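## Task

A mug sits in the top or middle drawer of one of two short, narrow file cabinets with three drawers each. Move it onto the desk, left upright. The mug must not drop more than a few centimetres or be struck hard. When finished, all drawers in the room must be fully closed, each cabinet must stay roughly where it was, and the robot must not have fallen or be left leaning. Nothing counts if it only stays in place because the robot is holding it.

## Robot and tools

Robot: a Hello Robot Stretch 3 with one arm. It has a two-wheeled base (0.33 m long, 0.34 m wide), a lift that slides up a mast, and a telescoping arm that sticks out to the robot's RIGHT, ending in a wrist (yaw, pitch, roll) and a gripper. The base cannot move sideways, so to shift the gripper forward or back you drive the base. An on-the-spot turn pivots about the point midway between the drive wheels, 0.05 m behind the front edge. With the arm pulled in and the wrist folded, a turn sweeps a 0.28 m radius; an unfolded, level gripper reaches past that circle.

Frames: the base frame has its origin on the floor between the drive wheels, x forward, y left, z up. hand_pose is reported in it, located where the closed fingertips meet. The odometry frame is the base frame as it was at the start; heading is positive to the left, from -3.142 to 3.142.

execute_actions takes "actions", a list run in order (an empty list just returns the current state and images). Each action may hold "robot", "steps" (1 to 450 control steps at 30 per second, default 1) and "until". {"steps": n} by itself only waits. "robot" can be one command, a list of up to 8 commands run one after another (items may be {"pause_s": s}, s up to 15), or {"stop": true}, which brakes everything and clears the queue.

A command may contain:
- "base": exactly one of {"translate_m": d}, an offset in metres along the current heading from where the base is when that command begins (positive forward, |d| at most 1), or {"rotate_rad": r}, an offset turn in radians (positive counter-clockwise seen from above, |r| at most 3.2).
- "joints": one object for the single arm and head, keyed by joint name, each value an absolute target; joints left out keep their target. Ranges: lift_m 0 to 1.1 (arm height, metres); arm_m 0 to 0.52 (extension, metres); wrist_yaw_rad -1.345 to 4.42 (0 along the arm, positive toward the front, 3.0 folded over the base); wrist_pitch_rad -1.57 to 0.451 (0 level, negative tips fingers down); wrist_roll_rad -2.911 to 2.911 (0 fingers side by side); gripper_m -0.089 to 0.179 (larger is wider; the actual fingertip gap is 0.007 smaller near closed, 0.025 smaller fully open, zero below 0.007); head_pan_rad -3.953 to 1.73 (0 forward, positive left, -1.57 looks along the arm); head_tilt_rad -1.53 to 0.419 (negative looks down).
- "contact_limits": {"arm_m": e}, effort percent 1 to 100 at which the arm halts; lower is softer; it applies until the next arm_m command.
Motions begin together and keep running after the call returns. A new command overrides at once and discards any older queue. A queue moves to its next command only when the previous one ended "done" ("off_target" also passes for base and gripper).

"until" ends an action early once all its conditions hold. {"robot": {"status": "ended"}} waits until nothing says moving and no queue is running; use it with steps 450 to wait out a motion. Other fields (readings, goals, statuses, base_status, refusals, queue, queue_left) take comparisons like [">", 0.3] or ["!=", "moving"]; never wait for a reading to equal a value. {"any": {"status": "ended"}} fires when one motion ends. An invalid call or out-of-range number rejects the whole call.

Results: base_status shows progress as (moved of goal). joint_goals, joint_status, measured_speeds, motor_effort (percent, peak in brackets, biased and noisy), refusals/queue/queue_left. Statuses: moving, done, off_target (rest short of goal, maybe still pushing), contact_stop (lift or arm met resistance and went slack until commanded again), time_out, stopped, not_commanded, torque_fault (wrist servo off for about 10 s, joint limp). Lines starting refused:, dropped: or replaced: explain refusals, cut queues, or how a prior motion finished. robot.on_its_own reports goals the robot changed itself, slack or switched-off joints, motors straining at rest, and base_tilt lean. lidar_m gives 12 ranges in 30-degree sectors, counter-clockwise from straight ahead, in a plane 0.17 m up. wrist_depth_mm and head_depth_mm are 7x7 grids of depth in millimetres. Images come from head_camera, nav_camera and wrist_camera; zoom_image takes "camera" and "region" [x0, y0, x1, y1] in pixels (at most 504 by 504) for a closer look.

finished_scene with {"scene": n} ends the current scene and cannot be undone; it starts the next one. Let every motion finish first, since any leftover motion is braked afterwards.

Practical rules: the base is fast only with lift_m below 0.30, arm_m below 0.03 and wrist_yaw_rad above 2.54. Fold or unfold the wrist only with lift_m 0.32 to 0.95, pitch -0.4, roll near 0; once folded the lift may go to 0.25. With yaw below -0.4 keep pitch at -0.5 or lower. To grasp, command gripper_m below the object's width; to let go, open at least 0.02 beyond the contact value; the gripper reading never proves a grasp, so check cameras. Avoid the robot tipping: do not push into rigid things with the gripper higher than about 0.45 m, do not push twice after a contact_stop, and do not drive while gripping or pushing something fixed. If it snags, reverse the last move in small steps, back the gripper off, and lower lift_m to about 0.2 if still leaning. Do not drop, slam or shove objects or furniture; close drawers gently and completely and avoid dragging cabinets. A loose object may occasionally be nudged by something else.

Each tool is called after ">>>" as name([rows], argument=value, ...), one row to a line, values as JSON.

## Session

>>> execute_actions(actions=[])

Scene clock: 0.00 s.
robot.base_odometry: x=+0.000 y=+0.000 heading=+0.000 (m, m, rad; robot's odometry frame)
robot.turned_by_wheels: +0.000 (rad since the last result)
robot.turned_by_imu: +0.000 (rad since the last result)
robot.base_tilt: forward=+0.6 right=-0.7 (deg)
robot.lidar_m: 1.15 0.78 0.67 0.67 1.10 1.56 2.62 1.91 1.33 1.80 1.25 1.14
robot.head_depth_mm: 1042 1048 1053 1055 1066 1070 1081 / 1073 1081 1085 1094 1101 1106 1112 / 1104 1110 1119 1127 1133 1143 1149 / 1148 1148 1157 1162 1180 1179 1184 / 1182 1194 1200 1206 1215 1220 1235 / 1216 1215 1223 1228 1244 1259 1263 / 1188 1223 1219 1225 1117 1248 1252
robot.base_status: not_commanded
robot.joint_positions: lift_m=+0.314 arm_m=+0.001 wrist_yaw_rad=+2.846 wrist_pitch_rad=-0.334 wrist_roll_rad=-0.018 gripper_m=+0.037 head_pan_rad=+0.005 head_tilt_rad=-0.014
robot.joint_goals: lift_m=+0.314 arm_m=+0.001 wrist_yaw_rad=+2.846 wrist_pitch_rad=-0.334 wrist_roll_rad=-0.018 gripper_m=+0.037 head_pan_rad=+0.005 head_tilt_rad=-0.014
robot.joint_status: lift_m=not_commanded arm_m=not_commanded wrist_yaw_rad=not_commanded wrist_pitch_rad=not_commanded wrist_roll_rad=not_commanded gripper_m=not_commanded head_pan_rad=not_commanded head_tilt_rad=not_commanded
robot.measured_speeds: translate_m=+0.000 rotate_rad=+0.000 lift_m=+0.000 arm_m=+0.000 wrist_yaw_rad=+0.000 wrist_pitch_rad=+0.000 wrist_roll_rad=+0.000 head_pan_rad=+0.000 head_tilt_rad=+0.000
robot: refusals=0 queue=idle queue_left=0
robot.motor_effort: left_wheel=+0 right_wheel=+0 lift_m=+22 arm_m=+0 wrist_yaw_rad=+1 wrist_pitch_rad=+6 wrist_roll_rad=+1 gripper_m=+0 head_pan_rad=+0 head_tilt_rad=+3 (%)
robot.hand_pose: x=+0.0470 y=+0.0776 z=+0.3457 quat_wxyz=(+0.219, +0.700, +0.016, +0.679) (m; robot's base frame)
robot.wrist_depth_mm: - - 804 884 639 970 950 / - - 709 682 682 720 655 / - 926 755 746 801 745 708 / - 804 797 797 779 773 761 / 631 672 705 681 704 699 697 / 548 - 528 568 577 581 582 / 473 - 499 490 493 498 495
pictures: head_camera (sideways: a quarter turn clockwise sets it upright), nav_camera (sideways: a quarter turn counterclockwise sets it upright), wrist_camera
Images, in order (width x height): head_camera 896x504, nav_camera 672x504, wrist_camera 644x364.

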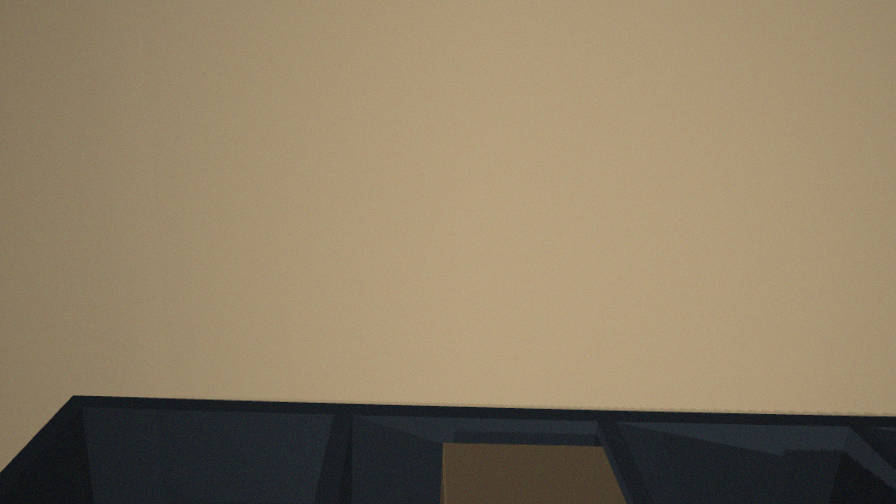

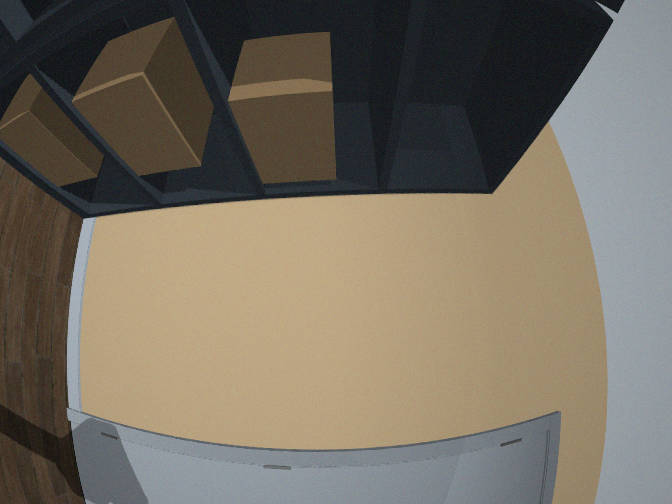

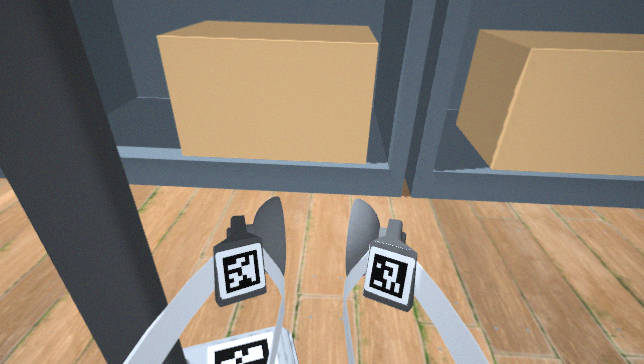

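>>> execute_actions([
  {"robot": {"joints": {"lift_m": 0.27, "wrist_pitch_rad": -0.4, "head_pan_rad": -3.1, "head_tilt_rad": -0.55}, "base": {"rotate_rad": -0.5}}, "steps": 200, "until": {"robot": {"status": "ended"}}},
])

Scene clock: 26.93 s.
robot.base_odometry: x=+0.000 y=+0.000 heading=-0.500 (m, m, rad; robot's odometry frame)
robot.turned_by_wheels: -0.500 (rad since the last result)
robot.turned_by_imu: -0.498 (rad since the last result)
robot.base_tilt: forward=+0.4 right=-0.7 (deg)
robot.lidar_m: 1.14 1.15 0.78 0.67 0.67 0.94 1.74 2.63 1.91 1.32 1.81 1.24
robot.head_depth_mm: 1496 1592 1521 1599 1555 1505 1304 / 2362 2584 2825 2061 1821 1544 1301 / 2317 2554 2863 2399 1870 1533 1291 / 2312 2568 2796 2379 1874 1524 1289 / 2279 2523 2770 2377 1853 1527 1285 / 2265 2516 2754 2373 1834 1513 1275 / 2238 2430 2709 2331 1818 1505 1261
robot.base_status: done (rotate_rad -0.4999 of -0.5000)
robot.joint_positions: lift_m=+0.270 arm_m=+0.001 wrist_yaw_rad=+2.846 wrist_pitch_rad=-0.416 wrist_roll_rad=-0.018 gripper_m=+0.037 head_pan_rad=-3.093 head_tilt_rad=-0.544
robot.joint_goals: lift_m=+0.270 arm_m=+0.001 wrist_yaw_rad=+2.846 wrist_pitch_rad=-0.400 wrist_roll_rad=-0.018 gripper_m=+0.037 head_pan_rad=-3.100 head_tilt_rad=-0.550
robot.joint_status: lift_m=done arm_m=not_commanded wrist_yaw_rad=not_commanded wrist_pitch_rad=done wrist_roll_rad=not_commanded gripper_m=not_commanded head_pan_rad=done head_tilt_rad=done
robot.measured_speeds: translate_m=+0.000 rotate_rad=+0.000 lift_m=+0.000 arm_m=+0.000 wrist_yaw_rad=+0.000 wrist_pitch_rad=+0.000 wrist_roll_rad=+0.000 head_pan_rad=+0.000 head_tilt_rad=+0.000
robot: refusals=0 queue=done queue_left=0
robot.motor_effort: left_wheel=+3(12) right_wheel=-3(9) lift_m=+18(23) arm_m=+0(0) wrist_yaw_rad=+0(0) wrist_pitch_rad=+5(4) wrist_roll_rad=+0(0) gripper_m=+0(0) head_pan_rad=-2(31) head_tilt_rad=-3(36) (%)
robot.hand_pose: x=+0.0442 y=+0.0685 z=+0.2833 quat_wxyz=(+0.246, +0.699, +0.045, +0.669) (m; robot's base frame)
robot.wrist_depth_mm: - 578 656 792 831 - 902 / - 629 695 825 912 - 935 / - 683 743 796 842 883 897 / - 659 660 666 691 682 682 / 526 558 570 548 568 568 569 / 458 - - 472 477 479 484 / - - - 409 411 412 420
pictures: head_camera (sideways: a quarter turn clockwise sets it upright), nav_camera (sideways: a quarter turn counterclockwise sets it upright), wrist_camera
Images, in order (width x height): head_camera 896x504, nav_camera 672x504, wrist_camera 644x364.

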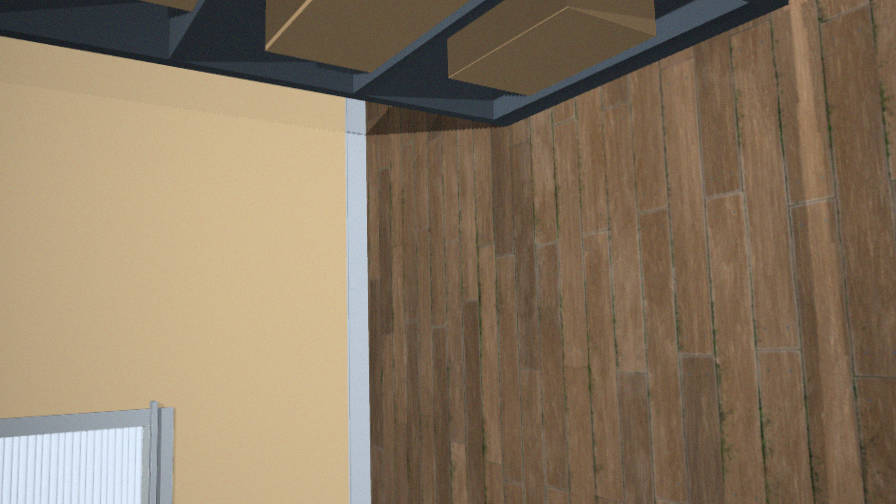

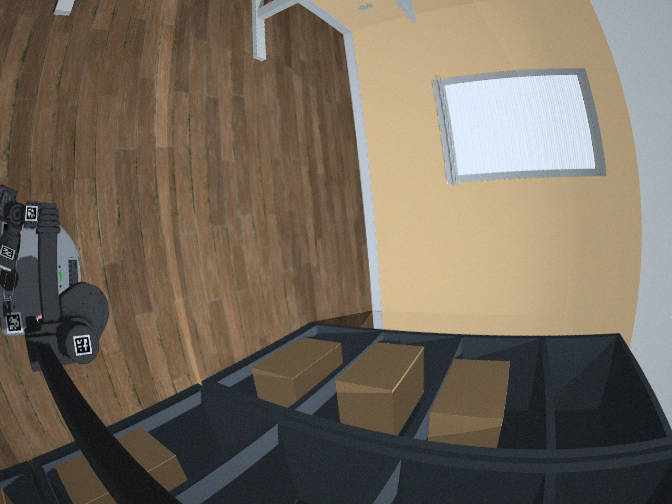

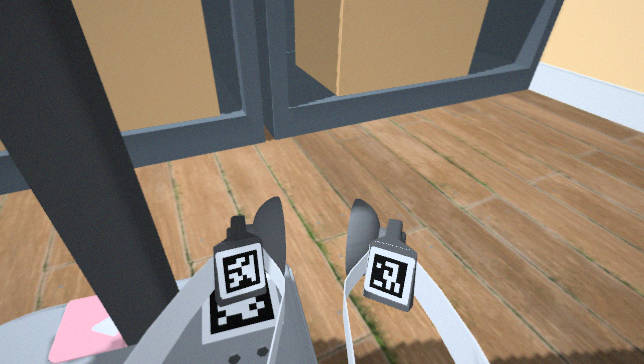

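>>> execute_actions([
  {"robot": {"base": {"translate_m": -1.0}, "joints": {"head_pan_rad": -0.45, "head_tilt_rad": -0.55}}, "steps": 300, "until": {"robot": {"translate_m": ["<=", -0.59]}}},
  {"robot": {"base": {"translate_m": -1.0}}, "steps": 300, "until": {"robot": {"translate_m": ["<=", -0.585]}}},
  {"robot": [{"base": {"translate_m": -1.0}}, {"base": {"rotate_rad": 1.72}}], "steps": 400, "until": {"robot": {"status": "ended"}}},
])

Scene clock: 91.33 s.
robot.base_odometry: x=-1.913 y=+1.045 heading=+1.220 (m, m, rad; robot's odometry frame)
robot.turned_by_wheels: +1.720 (rad since the last result)
robot.turned_by_imu: +1.711 (rad since the last result)
robot.base_tilt: forward=+0.5 right=-0.7 (deg)
robot.lidar_m: 1.93 0.67 0.48 0.47 0.48 0.65 1.70 1.85 2.60 1.40 0.58 0.69
robot.head_depth_mm: 584 619 652 692 737 784 897 / 659 702 746 799 860 926 1001 / 2601 813 873 940 1028 1120 1214 / 2582 2848 3158 2382 1860 1493 1285 / 2501 2729 2942 2392 1837 1531 1283 / 2370 2617 2801 2338 1828 1511 1278 / 2238 2417 2705 2322 1822 1501 1271
robot.base_status: done (rotate_rad +1.7199 of +1.7200)
robot.joint_positions: lift_m=+0.270 arm_m=+0.001 wrist_yaw_rad=+2.846 wrist_pitch_rad=-0.417 wrist_roll_rad=-0.018 gripper_m=+0.037 head_pan_rad=-0.457 head_tilt_rad=-0.544
robot.joint_goals: lift_m=+0.270 arm_m=+0.001 wrist_yaw_rad=+2.846 wrist_pitch_rad=-0.400 wrist_roll_rad=-0.018 gripper_m=+0.037 head_pan_rad=-0.450 head_tilt_rad=-0.550
robot.joint_status: lift_m=done arm_m=not_commanded wrist_yaw_rad=not_commanded wrist_pitch_rad=done wrist_roll_rad=not_commanded gripper_m=not_commanded head_pan_rad=done head_tilt_rad=done
robot.measured_speeds: translate_m=+0.000 rotate_rad=+0.000 lift_m=+0.000 arm_m=+0.000 wrist_yaw_rad=+0.000 wrist_pitch_rad=+0.000 wrist_roll_rad=+0.000 head_pan_rad=+0.000 head_tilt_rad=+0.000
robot: refusals=0 queue=done queue_left=0
robot.motor_effort: left_wheel=-3(9) right_wheel=+3(11) lift_m=+18(18) arm_m=+0(1) wrist_yaw_rad=+0(1) wrist_pitch_rad=+5(5) wrist_roll_rad=+0(0) gripper_m=+0(1) head_pan_rad=+2(28) head_tilt_rad=-2(3) (%)
robot.hand_pose: x=+0.0442 y=+0.0684 z=+0.2832 quat_wxyz=(+0.247, +0.699, +0.045, +0.669) (m; robot's base frame)
robot.wrist_depth_mm: - 423 451 488 529 593 648 / - 456 494 531 586 644 715 / - 496 534 587 652 719 797 / - 541 572 629 677 679 690 / 522 554 568 551 566 564 567 / 462 - - 467 470 478 485 / - - - 413 411 417 419
pictures: head_camera (sideways: a quarter turn clockwise sets it upright), nav_camera (sideways: a quarter turn counterclockwise sets it upright), wrist_camera
Images, in order (width x height): head_camera 896x504, nav_camera 672x504, wrist_camera 644x364.

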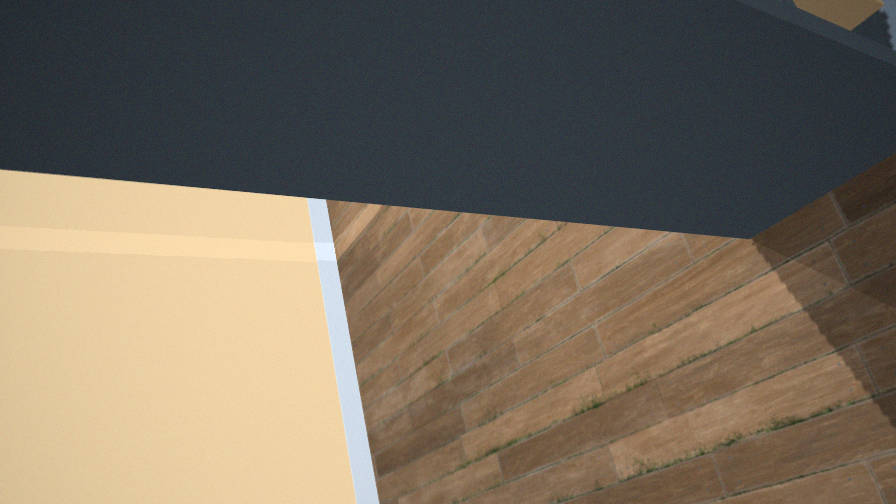

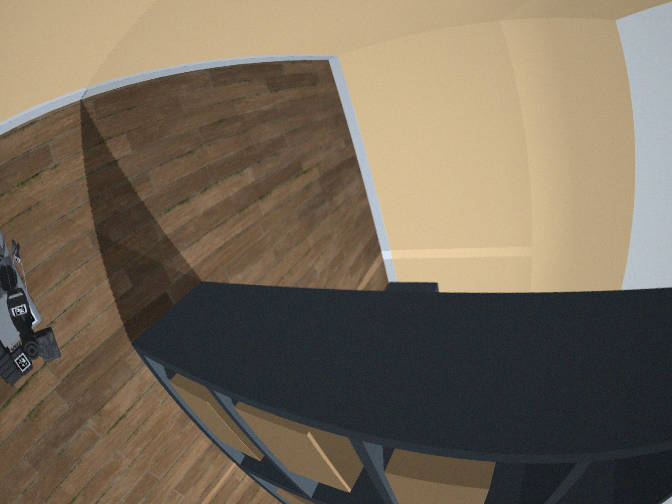

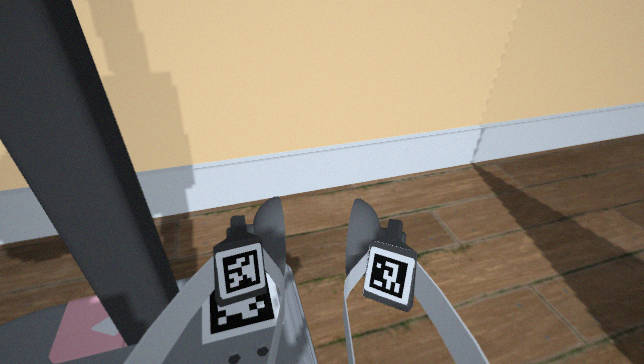

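>>> execute_actions(actions=[])

Scene clock: 120.90 s.
robot.base_odometry: x=-1.913 y=+1.045 heading=+1.220 (m, m, rad; robot's odometry frame)
robot.turned_by_wheels: +0.000 (rad since the last result)
robot.turned_by_imu: +0.000 (rad since the last result)
robot.base_tilt: forward=+0.5 right=-0.6 (deg)
robot.lidar_m: 1.93 0.67 0.48 0.47 0.48 0.65 1.70 1.85 2.59 1.40 0.58 0.69
robot.head_depth_mm: 584 617 652 690 733 782 896 / 661 700 750 796 861 928 1010 / 2608 809 875 940 1025 1125 1206 / 2600 2837 3047 2405 1859 1486 1294 / 2465 2689 2984 2350 1874 1524 1290 / 2372 2573 2837 2361 1844 1512 1284 / 2245 2447 2704 2346 1848 1503 1276
robot.base_status: done (rotate_rad +1.7199 of +1.7200)
robot.joint_positions: lift_m=+0.270 arm_m=+0.001 wrist_yaw_rad=+2.846 wrist_pitch_rad=-0.417 wrist_roll_rad=-0.018 gripper_m=+0.037 head_pan_rad=-0.457 head_tilt_rad=-0.544
robot.joint_goals: lift_m=+0.270 arm_m=+0.001 wrist_yaw_rad=+2.846 wrist_pitch_rad=-0.400 wrist_roll_rad=-0.018 gripper_m=+0.037 head_pan_rad=-0.450 head_tilt_rad=-0.550
robot.joint_status: lift_m=done arm_m=not_commanded wrist_yaw_rad=not_commanded wrist_pitch_rad=done wrist_roll_rad=not_commanded gripper_m=not_commanded head_pan_rad=done head_tilt_rad=done
robot.measured_speeds: translate_m=+0.000 rotate_rad=+0.000 lift_m=+0.000 arm_m=+0.000 wrist_yaw_rad=+0.000 wrist_pitch_rad=+0.000 wrist_roll_rad=+0.000 head_pan_rad=+0.000 head_tilt_rad=+0.000
robot: refusals=0 queue=done queue_left=0
robot.motor_effort: left_wheel=-3(2) right_wheel=+3(3) lift_m=+18(18) arm_m=-1(1) wrist_yaw_rad=+1(2) wrist_pitch_rad=+6(6) wrist_roll_rad=+1(1) gripper_m=+0(0) head_pan_rad=+2(2) head_tilt_rad=-2(3) (%)
robot.hand_pose: x=+0.0442 y=+0.0684 z=+0.2832 quat_wxyz=(+0.247, +0.699, +0.045, +0.669) (m; robot's base frame)
robot.wrist_depth_mm: - 423 451 492 527 582 644 / - 457 490 530 583 648 719 / - 495 538 590 642 715 803 / - 537 575 626 661 687 686 / 513 554 566 551 570 561 569 / 459 - - 472 470 480 485 / - - - 411 413 415 417
pictures: head_camera (sideways: a quarter turn clockwise sets it upright), nav_camera (sideways: a quarter turn counterclockwise sets it upright), wrist_camera
Images, in order (width x height): head_camera 896x504, nav_camera 672x504, wrist_camera 644x364.

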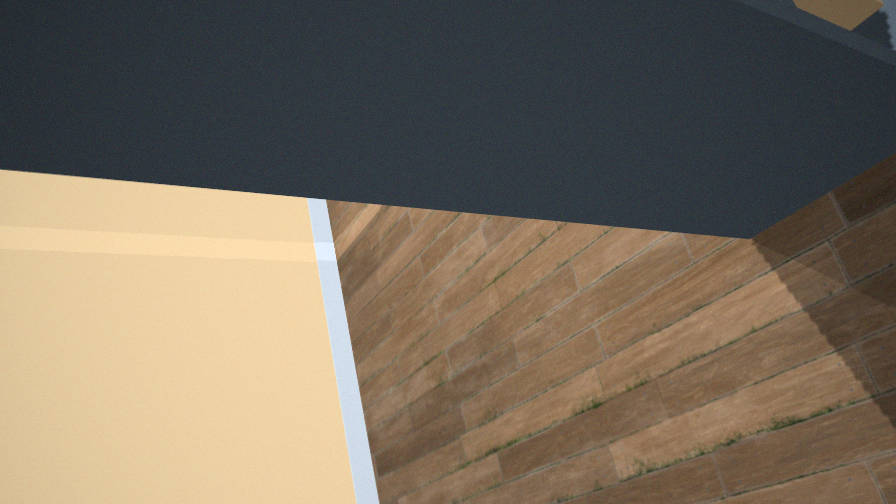

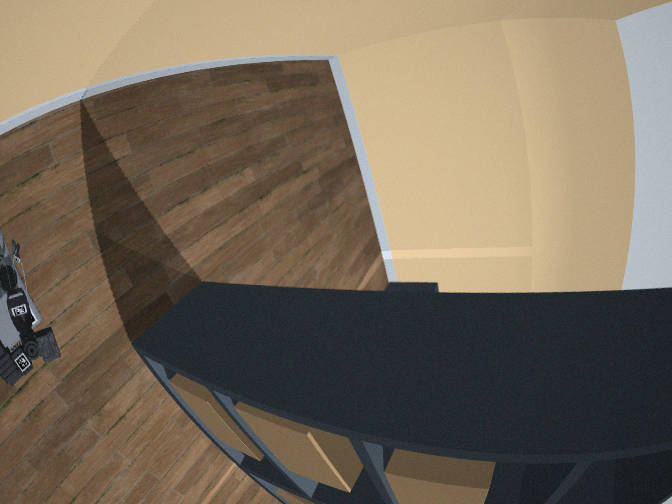

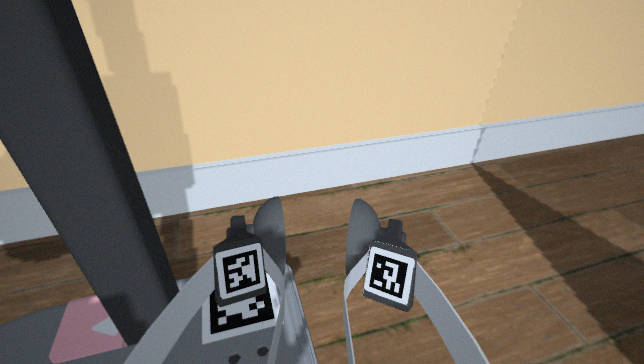

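>>> execute_actions([
  {"robot": {"base": {"translate_m": 1.0}, "joints": {"head_pan_rad": -1.1, "head_tilt_rad": -0.5}}, "steps": 450, "until": {"robot": {"translate_m": [">=", 0.6]}}},
  {"robot": {"base": {"translate_m": 0.67}}, "steps": 450, "until": {"robot": {"status": "ended"}}},
])

Scene clock: 134.90 s.
robot.base_odometry: x=-1.476 y=+2.240 heading=+1.220 (m, m, rad; robot's odometry frame)
robot.turned_by_wheels: +0.000 (rad since the last result)
robot.turned_by_imu: +0.001 (rad since the last result)
robot.base_tilt: forward=+0.4 right=-0.6 (deg)
robot.lidar_m: 1.34 0.71 0.51 0.49 0.50 0.68 1.79 0.70 0.72 1.88 1.89 1.39
robot.head_depth_mm: 2813 3083 3293 2611 1994 1602 1331 / 2912 3136 3444 2625 1971 1583 1322 / 3024 3257 2780 2592 1953 1591 1313 / 2712 2979 2198 2246 1961 1568 1324 / 2267 2484 2177 2278 1928 1558 1314 / 1941 2093 2221 2320 1926 1556 1301 / 1710 1828 1965 2097 1911 1547 1304
robot.base_status: done (translate_m +0.6700 of +0.6700)
robot.joint_positions: lift_m=+0.270 arm_m=+0.001 wrist_yaw_rad=+2.846 wrist_pitch_rad=-0.417 wrist_roll_rad=-0.018 gripper_m=+0.037 head_pan_rad=-1.093 head_tilt_rad=-0.507
robot.joint_goals: lift_m=+0.270 arm_m=+0.001 wrist_yaw_rad=+2.846 wrist_pitch_rad=-0.400 wrist_roll_rad=-0.018 gripper_m=+0.037 head_pan_rad=-1.100 head_tilt_rad=-0.500
robot.joint_status: lift_m=done arm_m=not_commanded wrist_yaw_rad=not_commanded wrist_pitch_rad=done wrist_roll_rad=not_commanded gripper_m=not_commanded head_pan_rad=done head_tilt_rad=done
robot.measured_speeds: translate_m=+0.000 rotate_rad=+0.000 lift_m=+0.000 arm_m=+0.000 wrist_yaw_rad=+0.000 wrist_pitch_rad=+0.000 wrist_roll_rad=+0.000 head_pan_rad=+0.000 head_tilt_rad=+0.000
robot: refusals=0 queue=done queue_left=0
robot.motor_effort: left_wheel=-3(7) right_wheel=+2(11) lift_m=+18(18) arm_m=-1(1) wrist_yaw_rad=+0(0) wrist_pitch_rad=+5(6) wrist_roll_rad=+0(0) gripper_m=+0(0) head_pan_rad=-2(22) head_tilt_rad=+3(9) (%)
robot.hand_pose: x=+0.0442 y=+0.0684 z=+0.2832 quat_wxyz=(+0.247, +0.699, +0.045, +0.669) (m; robot's base frame)
robot.wrist_depth_mm: - 441 472 505 553 609 665 / - 471 506 559 611 672 741 / - 523 557 613 670 747 817 / - 556 604 644 675 691 687 / 523 556 565 557 566 559 567 / 463 - - 468 474 477 484 / - - - 410 410 414 417
pictures: head_camera (sideways: a quarter turn clockwise sets it upright), nav_camera (sideways: a quarter turn counterclockwise sets it upright), wrist_camera
Images, in order (width x height): head_camera 896x504, nav_camera 672x504, wrist_camera 644x364.

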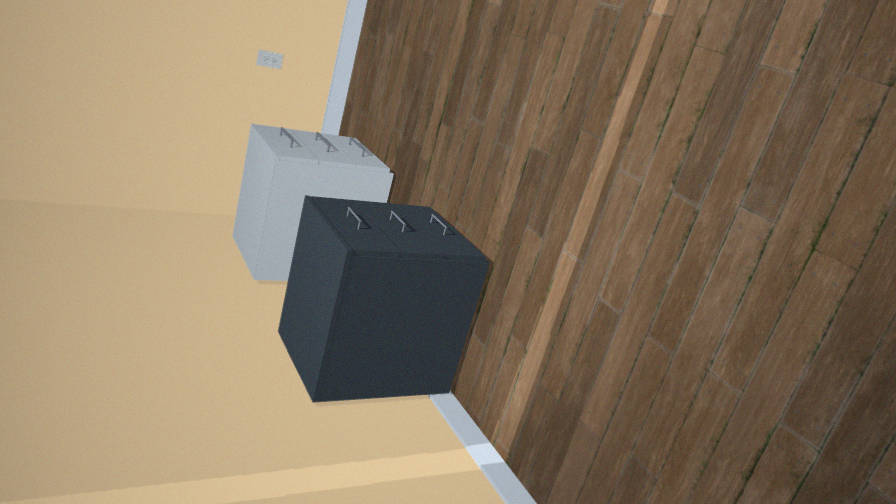

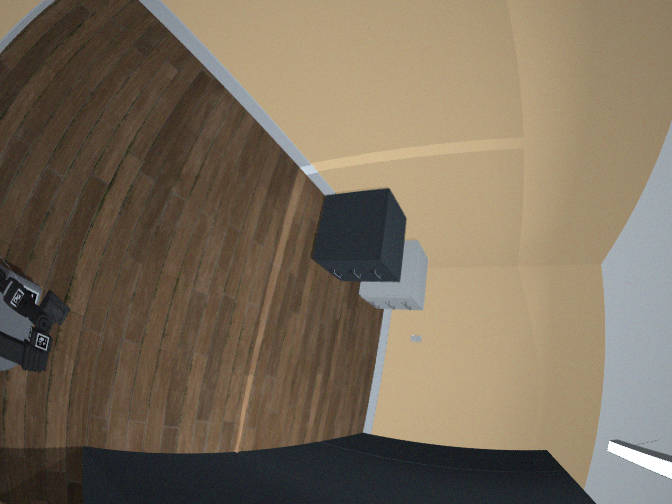

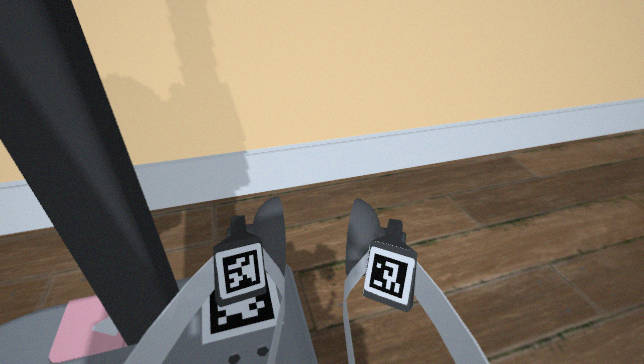

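>>> zoom_image(camera="head_camera", region=[200, 100, 520, 420])

Region (200, 100, 520, 420) of head_camera's 896x504 image, scaled by 1.575, with more detail than that image has.

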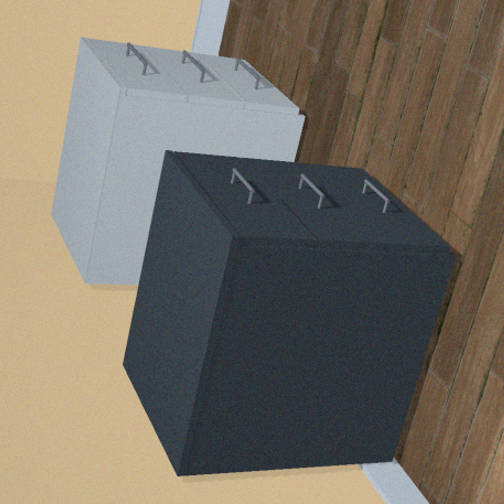

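>>> execute_actions([
  {"robot": {"base": {"rotate_rad": 1.63}, "joints": {"lift_m": 0.295, "wrist_yaw_rad": 2.6, "head_pan_rad": -2.75, "head_tilt_rad": -0.5, "gripper_m": 0.06}}, "steps": 450, "until": {"robot": {"status": "ended"}}},
])

Scene clock: 211.17 s.
robot.base_odometry: x=-1.476 y=+2.240 heading=+2.850 (m, m, rad; robot's odometry frame)
robot.turned_by_wheels: +1.630 (rad since the last result)
robot.turned_by_imu: +1.623 (rad since the last result)
robot.base_tilt: forward=+0.4 right=-0.6 (deg)
robot.lidar_m: 0.49 0.51 0.72 2.21 0.70 0.76 2.34 1.83 1.37 1.33 0.67 0.50
robot.head_depth_mm: 2822 3015 3236 2608 1995 1603 1340 / 2898 3147 3351 2603 1968 1598 1330 / 3034 3258 2855 2563 1954 1578 1320 / 2875 3146 2305 2280 1964 1582 1326 / 2384 2570 2177 2225 1932 1557 1306 / 2046 2183 2243 2321 1917 1559 1313 / 1771 1867 2011 2190 1929 1547 1302
robot.base_status: done (rotate_rad +1.6299 of +1.6300)
robot.joint_positions: lift_m=+0.295 arm_m=+0.001 wrist_yaw_rad=+2.603 wrist_pitch_rad=-0.417 wrist_roll_rad=-0.018 gripper_m=+0.060 head_pan_rad=-2.743 head_tilt_rad=-0.507
robot.joint_goals: lift_m=+0.295 arm_m=+0.001 wrist_yaw_rad=+2.600 wrist_pitch_rad=-0.400 wrist_roll_rad=-0.018 gripper_m=+0.060 head_pan_rad=-2.750 head_tilt_rad=-0.500
robot.joint_status: lift_m=done arm_m=not_commanded wrist_yaw_rad=done wrist_pitch_rad=done wrist_roll_rad=not_commanded gripper_m=done head_pan_rad=done head_tilt_rad=done
robot.measured_speeds: translate_m=+0.000 rotate_rad=+0.000 lift_m=+0.000 arm_m=+0.000 wrist_yaw_rad=+0.000 wrist_pitch_rad=+0.000 wrist_roll_rad=+0.000 head_pan_rad=+0.000 head_tilt_rad=+0.000
robot: refusals=0 queue=done queue_left=0
robot.motor_effort: left_wheel=-3(11) right_wheel=+3(11) lift_m=+26(27) arm_m=-1(1) wrist_yaw_rad=-1(1) wrist_pitch_rad=+5(6) wrist_roll_rad=+0(1) gripper_m=+0(74) head_pan_rad=-2(31) head_tilt_rad=+5(3) (%)
robot.hand_pose: x=+0.0940 y=+0.0463 z=+0.3077 quat_wxyz=(+0.326, +0.700, -0.040, +0.634) (m; robot's base frame)
robot.wrist_depth_mm: - - - 840 585 446 360 / - - - 909 618 469 372 / 863 882 878 867 662 485 386 / 684 699 704 704 658 503 402 / 569 579 606 586 606 518 418 / 497 502 477 500 - 502 424 / - - 426 434 438 440 423
pictures: head_camera (sideways: a quarter turn clockwise sets it upright), nav_camera (sideways: a quarter turn counterclockwise sets it upright), wrist_camera
Images, in order (width x height): head_camera 896x504, nav_camera 672x504, wrist_camera 644x364.

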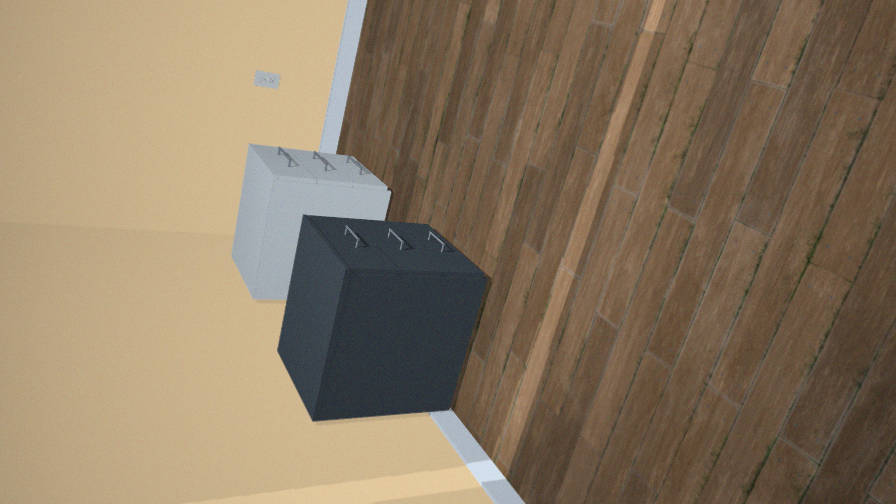

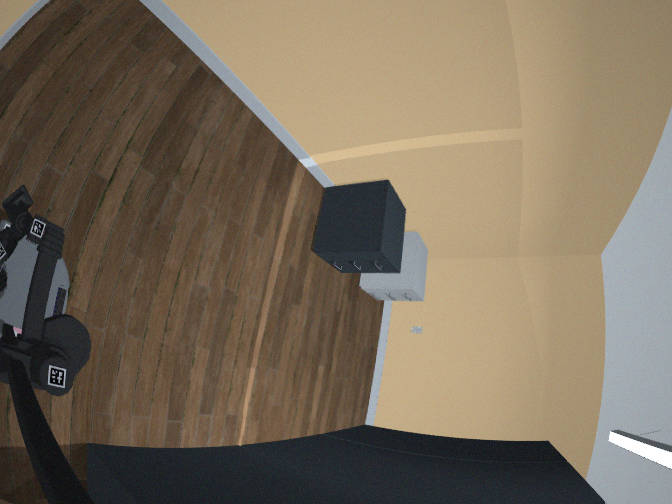

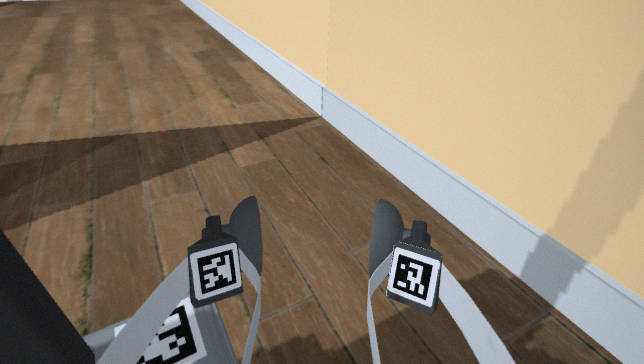

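>>> execute_actions([
  {"robot": {"base": {"translate_m": -1.0}, "joints": {"head_pan_rad": -1.57, "head_tilt_rad": -0.85}}, "steps": 450, "until": {"robot": {"translate_m": ["<=", -0.7]}}},
  {"robot": {"base": {"translate_m": -1.0}}, "steps": 450, "until": {"robot": {"translate_m": ["<=", -0.3]}}},
  {"robot": {"base": {"translate_m": -0.875}}, "steps": 450, "until": {"robot": {"translate_m": ["<=", -0.62]}}},
  {"robot": {"joints": {"lift_m": 0.324, "wrist_yaw_rad": 0.0}}, "steps": 450, "until": {"robot": {"wrist_yaw_rad": ["<", 1.7]}}},
  {"robot": {"joints": {"wrist_pitch_rad": 0.0, "wrist_roll_rad": 1.57}}, "steps": 450, "until": {"robot": {"base_status": ["!=", "moving"]}}},
  {"robot": {"base": {"rotate_rad": -0.037}, "joints": {"arm_m": 0.22}}, "steps": 450, "until": {"robot": {"status": "ended"}}},
])

Scene clock: 253.33 s.
robot.base_odometry: x=+0.324 y=+1.700 heading=+2.813 (m, m, rad; robot's odometry frame)
robot.turned_by_wheels: -0.037 (rad since the last result)
robot.turned_by_imu: -0.039 (rad since the last result)
robot.base_tilt: forward=+0.3 right=-0.6 (deg)
robot.lidar_m: 2.36 0.82 0.60 0.58 0.60 0.82 1.39 1.02 0.75 0.72 1.32 1.79
robot.head_depth_mm: 1164 1338 1597 1708 1480 1320 1161 / 1162 1346 1521 1182 1488 1303 1163 / 1160 1340 1189 1077 1376 1295 1153 / 1169 1327 1188 1074 1330 1248 1148 / 1161 1307 1166 1073 1368 1280 1144 / 1160 1341 1559 1627 1436 1275 1140 / 1160 1341 1591 1652 1428 1270 1129
robot.base_status: done (rotate_rad -0.0369 of -0.0370)
robot.joint_positions: lift_m=+0.324 arm_m=+0.220 wrist_yaw_rad=+0.002 wrist_pitch_rad=-0.023 wrist_roll_rad=+1.570 gripper_m=+0.060 head_pan_rad=-1.577 head_tilt_rad=-0.840
robot.joint_goals: lift_m=+0.324 arm_m=+0.220 wrist_yaw_rad=+0.000 wrist_pitch_rad=+0.000 wrist_roll_rad=+1.570 gripper_m=+0.060 head_pan_rad=-1.570 head_tilt_rad=-0.850
robot.joint_status: lift_m=done arm_m=done wrist_yaw_rad=done wrist_pitch_rad=done wrist_roll_rad=done gripper_m=done head_pan_rad=done head_tilt_rad=done
robot.measured_speeds: translate_m=+0.000 rotate_rad=+0.000 lift_m=+0.000 arm_m=+0.000 wrist_yaw_rad=+0.000 wrist_pitch_rad=+0.000 wrist_roll_rad=+0.000 head_pan_rad=+0.000 head_tilt_rad=+0.000
robot: refusals=0 queue=done queue_left=0
robot.motor_effort: left_wheel=+2(14) right_wheel=-3(6) lift_m=+26(27) arm_m=+4(4) wrist_yaw_rad=-1(2) wrist_pitch_rad=+7(8) wrist_roll_rad=+1(2) gripper_m=+1(0) head_pan_rad=+2(29) head_tilt_rad=-6(33) (%)
robot.hand_pose: x=-0.0209 y=-0.6202 z=+0.4323 quat_wxyz=(+0.001, +0.001, -1.000, -0.012) (m; robot's base frame)
robot.wrist_depth_mm: 724 733 241 242 244 247 250 / 749 758 248 249 251 252 256 / 768 769 256 258 263 260 265 / 801 786 263 266 268 269 275 / 816 821 272 274 276 280 284 / 832 863 285 285 - 290 293 / 856 898 294 293 299 300 304
pictures: head_camera (sideways: a quarter turn clockwise sets it upright), nav_camera (sideways: a quarter turn counterclockwise sets it upright), wrist_camera
Images, in order (width x height): head_camera 896x504, nav_camera 672x504, wrist_camera 644x364.

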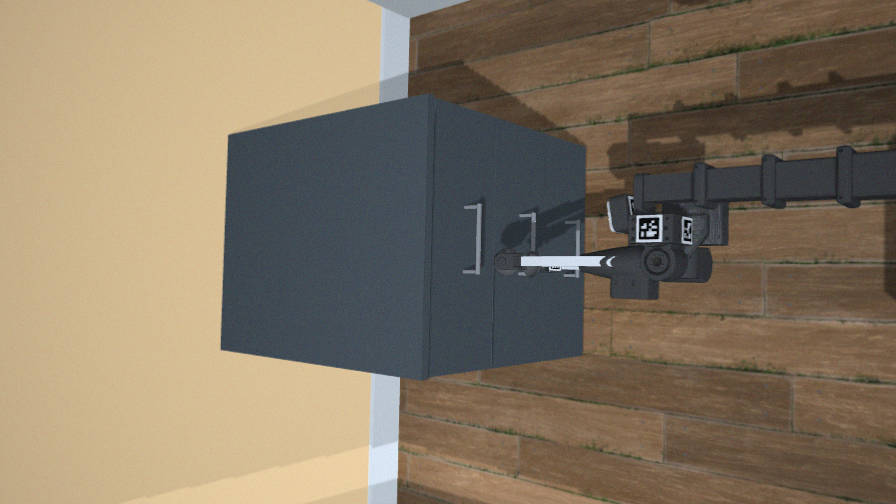

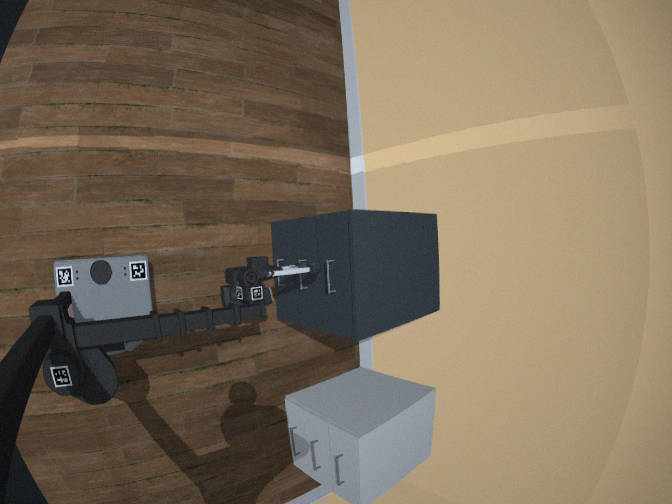

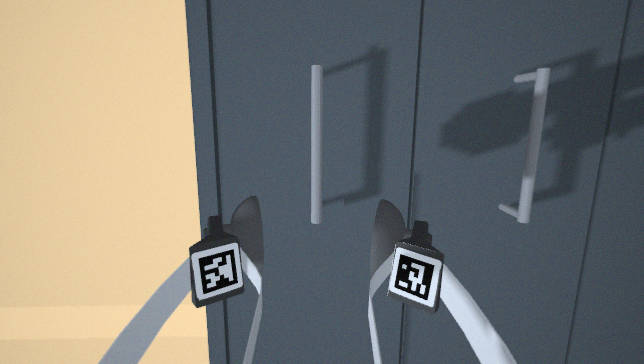

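>>> execute_actions([
  {"robot": {"base": {"translate_m": -0.042}, "joints": {"arm_m": 0.265, "lift_m": 0.327, "head_tilt_rad": -1.0}}, "steps": 450, "until": {"robot": {"translate_m": ["<=", -0.03]}}},
  {"robot": {"joints": {"arm_m": 0.304}, "contact_limits": {"arm_m": 14}}, "steps": 450, "until": {"robot": {"status": "ended"}}},
])

Scene clock: 301.03 s.
robot.base_odometry: x=+0.363 y=+1.686 heading=+2.813 (m, m, rad; robot's odometry frame)
robot.turned_by_wheels: +0.000 (rad since the last result)
robot.turned_by_imu: +0.000 (rad since the last result)
robot.base_tilt: forward=+0.5 right=-0.6 (deg)
robot.lidar_m: 2.40 0.82 0.60 0.58 0.60 0.82 1.35 1.02 0.75 0.72 1.31 1.79
robot.head_depth_mm: 1245 1488 1664 1529 1383 1244 1143 / 1251 1445 1665 1526 1360 1232 1148 / 1246 1169 1049 1268 1357 1229 - / 1251 1147 1048 1220 1334 1235 - / 1243 1142 1054 1334 1343 1232 1115 / 1250 1379 1095 1465 1343 1219 1116 / 1249 1487 1658 1488 1329 1211 1108
robot.base_status: done (translate_m -0.0420 of -0.0420)
robot.joint_positions: lift_m=+0.327 arm_m=+0.304 wrist_yaw_rad=+0.002 wrist_pitch_rad=-0.023 wrist_roll_rad=+1.570 gripper_m=+0.060 head_pan_rad=-1.577 head_tilt_rad=-0.987
robot.joint_goals: lift_m=+0.327 arm_m=+0.304 wrist_yaw_rad=+0.000 wrist_pitch_rad=+0.000 wrist_roll_rad=+1.570 gripper_m=+0.060 head_pan_rad=-1.570 head_tilt_rad=-1.000
robot.joint_status: lift_m=done arm_m=done wrist_yaw_rad=done wrist_pitch_rad=done wrist_roll_rad=done gripper_m=done head_pan_rad=done head_tilt_rad=done
robot.measured_speeds: translate_m=+0.000 rotate_rad=+0.000 lift_m=+0.000 arm_m=+0.000 wrist_yaw_rad=+0.000 wrist_pitch_rad=+0.000 wrist_roll_rad=+0.000 head_pan_rad=+0.000 head_tilt_rad=+0.000
robot: refusals=0 queue=done queue_left=0
robot.motor_effort: left_wheel=+3(5) right_wheel=-3(8) lift_m=+26(27) arm_m=+4(4) wrist_yaw_rad=-1(1) wrist_pitch_rad=+8(8) wrist_roll_rad=+1(1) gripper_m=+0(0) head_pan_rad=+2(2) head_tilt_rad=-7(26) (%)
robot.contact_limits: arm_m 14 (drawing in: default 27, maximum 44; extending or still: default 37, maximum 60)
robot.hand_pose: x=-0.0209 y=-0.7042 z=+0.4353 quat_wxyz=(+0.001, +0.001, -1.000, -0.012) (m; robot's base frame)
robot.wrist_depth_mm: 642 164 164 165 167 168 170 / 666 170 168 170 171 173 175 / 688 687 173 176 177 179 180 / 718 712 179 180 182 184 186 / 738 718 183 186 188 191 191 / 756 767 193 193 - 198 197 / 791 782 199 199 202 205 206
pictures: head_camera (sideways: a quarter turn clockwise sets it upright), nav_camera (sideways: a quarter turn counterclockwise sets it upright), wrist_camera
Images, in order (width x height): head_camera 896x504, nav_camera 672x504, wrist_camera 644x364.

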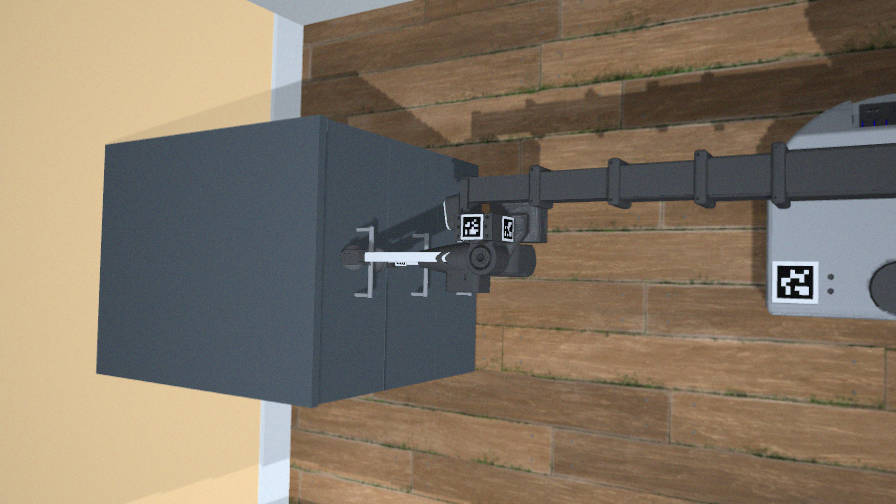

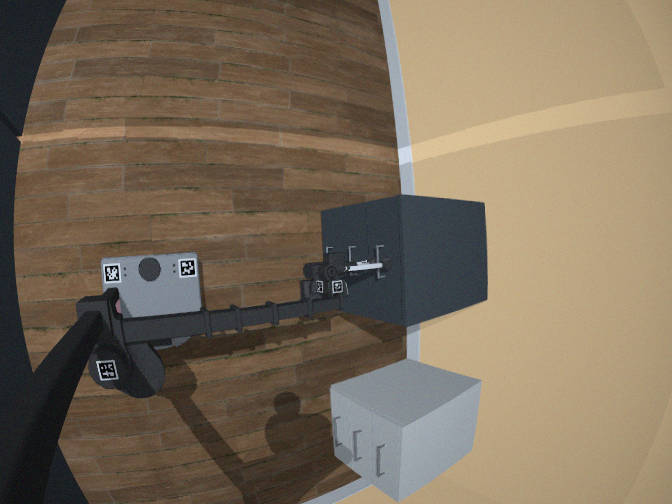

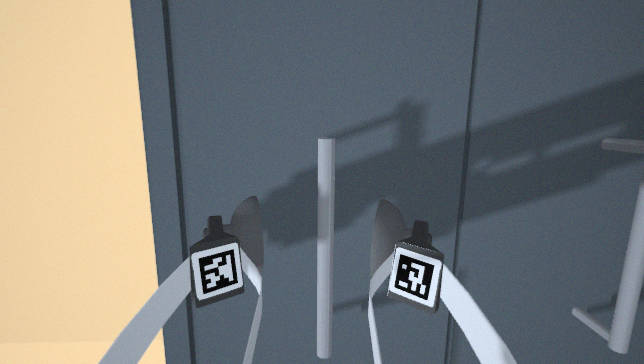

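>>> execute_actions([
  {"robot": {"joints": {"gripper_m": -0.04, "lift_m": 0.325}}, "steps": 450, "until": {"robot": {"status": "ended"}}},
  {"robot": {"joints": {"arm_m": 0.13}, "contact_limits": {"arm_m": 16}}, "steps": 450, "until": {"robot": {"status": "ended"}}},
])

Scene clock: 315.27 s.
robot.base_odometry: x=+0.363 y=+1.686 heading=+2.813 (m, m, rad; robot's odometry frame)
robot.turned_by_wheels: +0.000 (rad since the last result)
robot.turned_by_imu: +0.000 (rad since the last result)
robot.base_tilt: forward=+0.5 right=-0.7 (deg)
robot.lidar_m: 2.40 0.82 0.60 0.58 0.60 0.82 1.35 1.01 0.75 0.72 1.31 1.80
robot.head_depth_mm: 1252 1489 1673 1525 1367 1245 1138 / 1251 1456 1654 1485 1377 1237 1146 / 1244 1157 1076 1104 1384 1226 - / 1255 1156 1066 1103 1388 1209 - / 1242 1145 1060 1034 1352 1226 1117 / 1241 1365 1166 1424 1349 1223 1113 / 1255 1486 1646 1490 1336 1214 1111
robot.base_status: done (translate_m -0.0420 of -0.0420)
robot.joint_positions: lift_m=+0.325 arm_m=+0.130 wrist_yaw_rad=+0.000 wrist_pitch_rad=-0.029 wrist_roll_rad=+1.570 gripper_m=-0.039 head_pan_rad=-1.577 head_tilt_rad=-0.988
robot.joint_goals: lift_m=+0.325 arm_m=+0.130 wrist_yaw_rad=+0.000 wrist_pitch_rad=+0.000 wrist_roll_rad=+1.570 gripper_m=-0.040 head_pan_rad=-1.570 head_tilt_rad=-1.000
robot.joint_status: lift_m=done arm_m=done wrist_yaw_rad=done wrist_pitch_rad=done wrist_roll_rad=done gripper_m=done head_pan_rad=done head_tilt_rad=done
robot.measured_speeds: translate_m=+0.000 rotate_rad=+0.000 lift_m=+0.000 arm_m=+0.000 wrist_yaw_rad=+0.000 wrist_pitch_rad=+0.000 wrist_roll_rad=+0.000 head_pan_rad=+0.000 head_tilt_rad=+0.000
robot: refusals=0 queue=done queue_left=0
robot.motor_effort: left_wheel=+3(3) right_wheel=-3(3) lift_m=+18(27) arm_m=-5(10) wrist_yaw_rad=+1(1) wrist_pitch_rad=+10(9) wrist_roll_rad=+1(1) gripper_m=-16(93) head_pan_rad=+2(2) head_tilt_rad=-7(6) (%)
robot.contact_limits: arm_m 16 (drawing in: default 27, maximum 44; extending or still: default 37, maximum 60)
robot.hand_pose: x=-0.0215 y=-0.5308 z=+0.4321 quat_wxyz=(+0.001, +0.000, -1.000, -0.015) (m; robot's base frame)
robot.wrist_depth_mm: 806 813 163 164 166 332 336 / 819 802 168 170 172 344 349 / 844 860 173 174 176 355 358 / 898 860 178 179 182 364 368 / 909 902 183 155 188 378 380 / 933 939 189 193 196 388 393 / 951 963 197 197 201 400 409
pictures: head_camera (sideways: a quarter turn clockwise sets it upright), nav_camera (sideways: a quarter turn counterclockwise sets it upright), wrist_camera
Images, in order (width x height): head_camera 896x504, nav_camera 672x504, wrist_camera 644x364.

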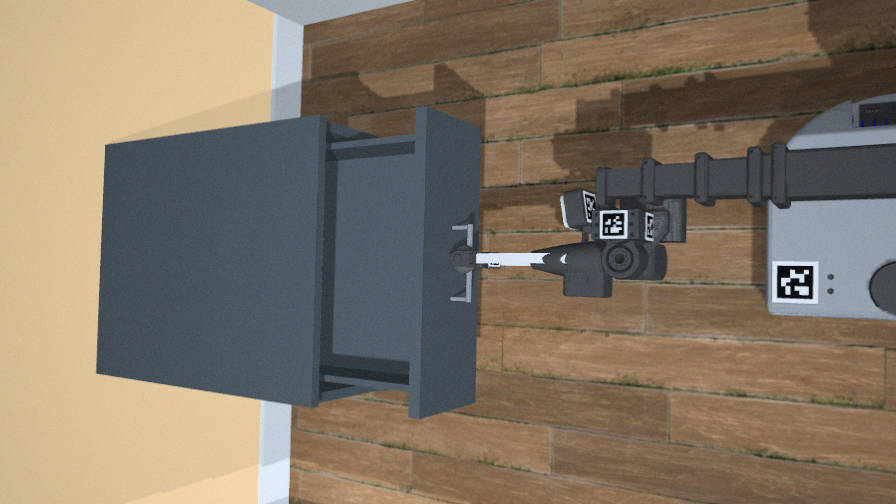

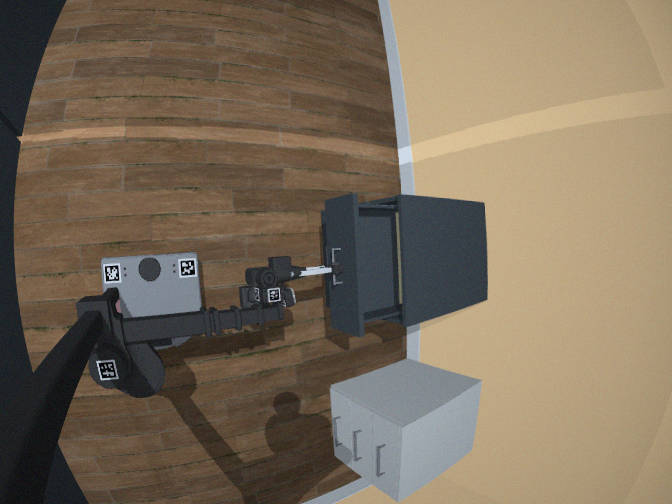

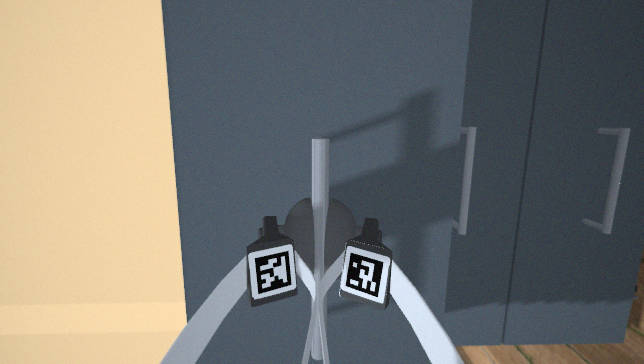

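>>> zoom_image(camera="head_camera", region=[290, 90, 500, 430])

>>> zoom_image(camera="nav_camera", region=[310, 180, 430, 350])

Region (290, 90, 500, 430) of head_camera's 896x504 image, scaled by 1.482, with more detail than that image has; it fills the left 311 columns of this view, and the rest is white.

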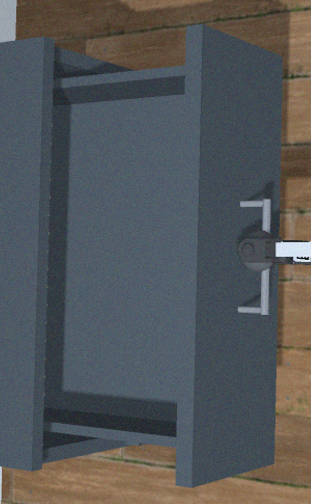

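Region (310, 180, 430, 350) of nav_camera's 672x504 image, scaled by 2.965, with more detail than that image has; it fills the left 356 columns of this view, and the rest is white.

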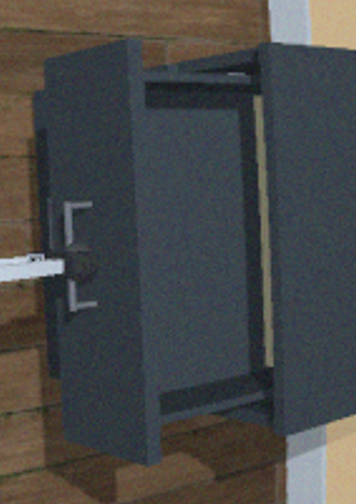

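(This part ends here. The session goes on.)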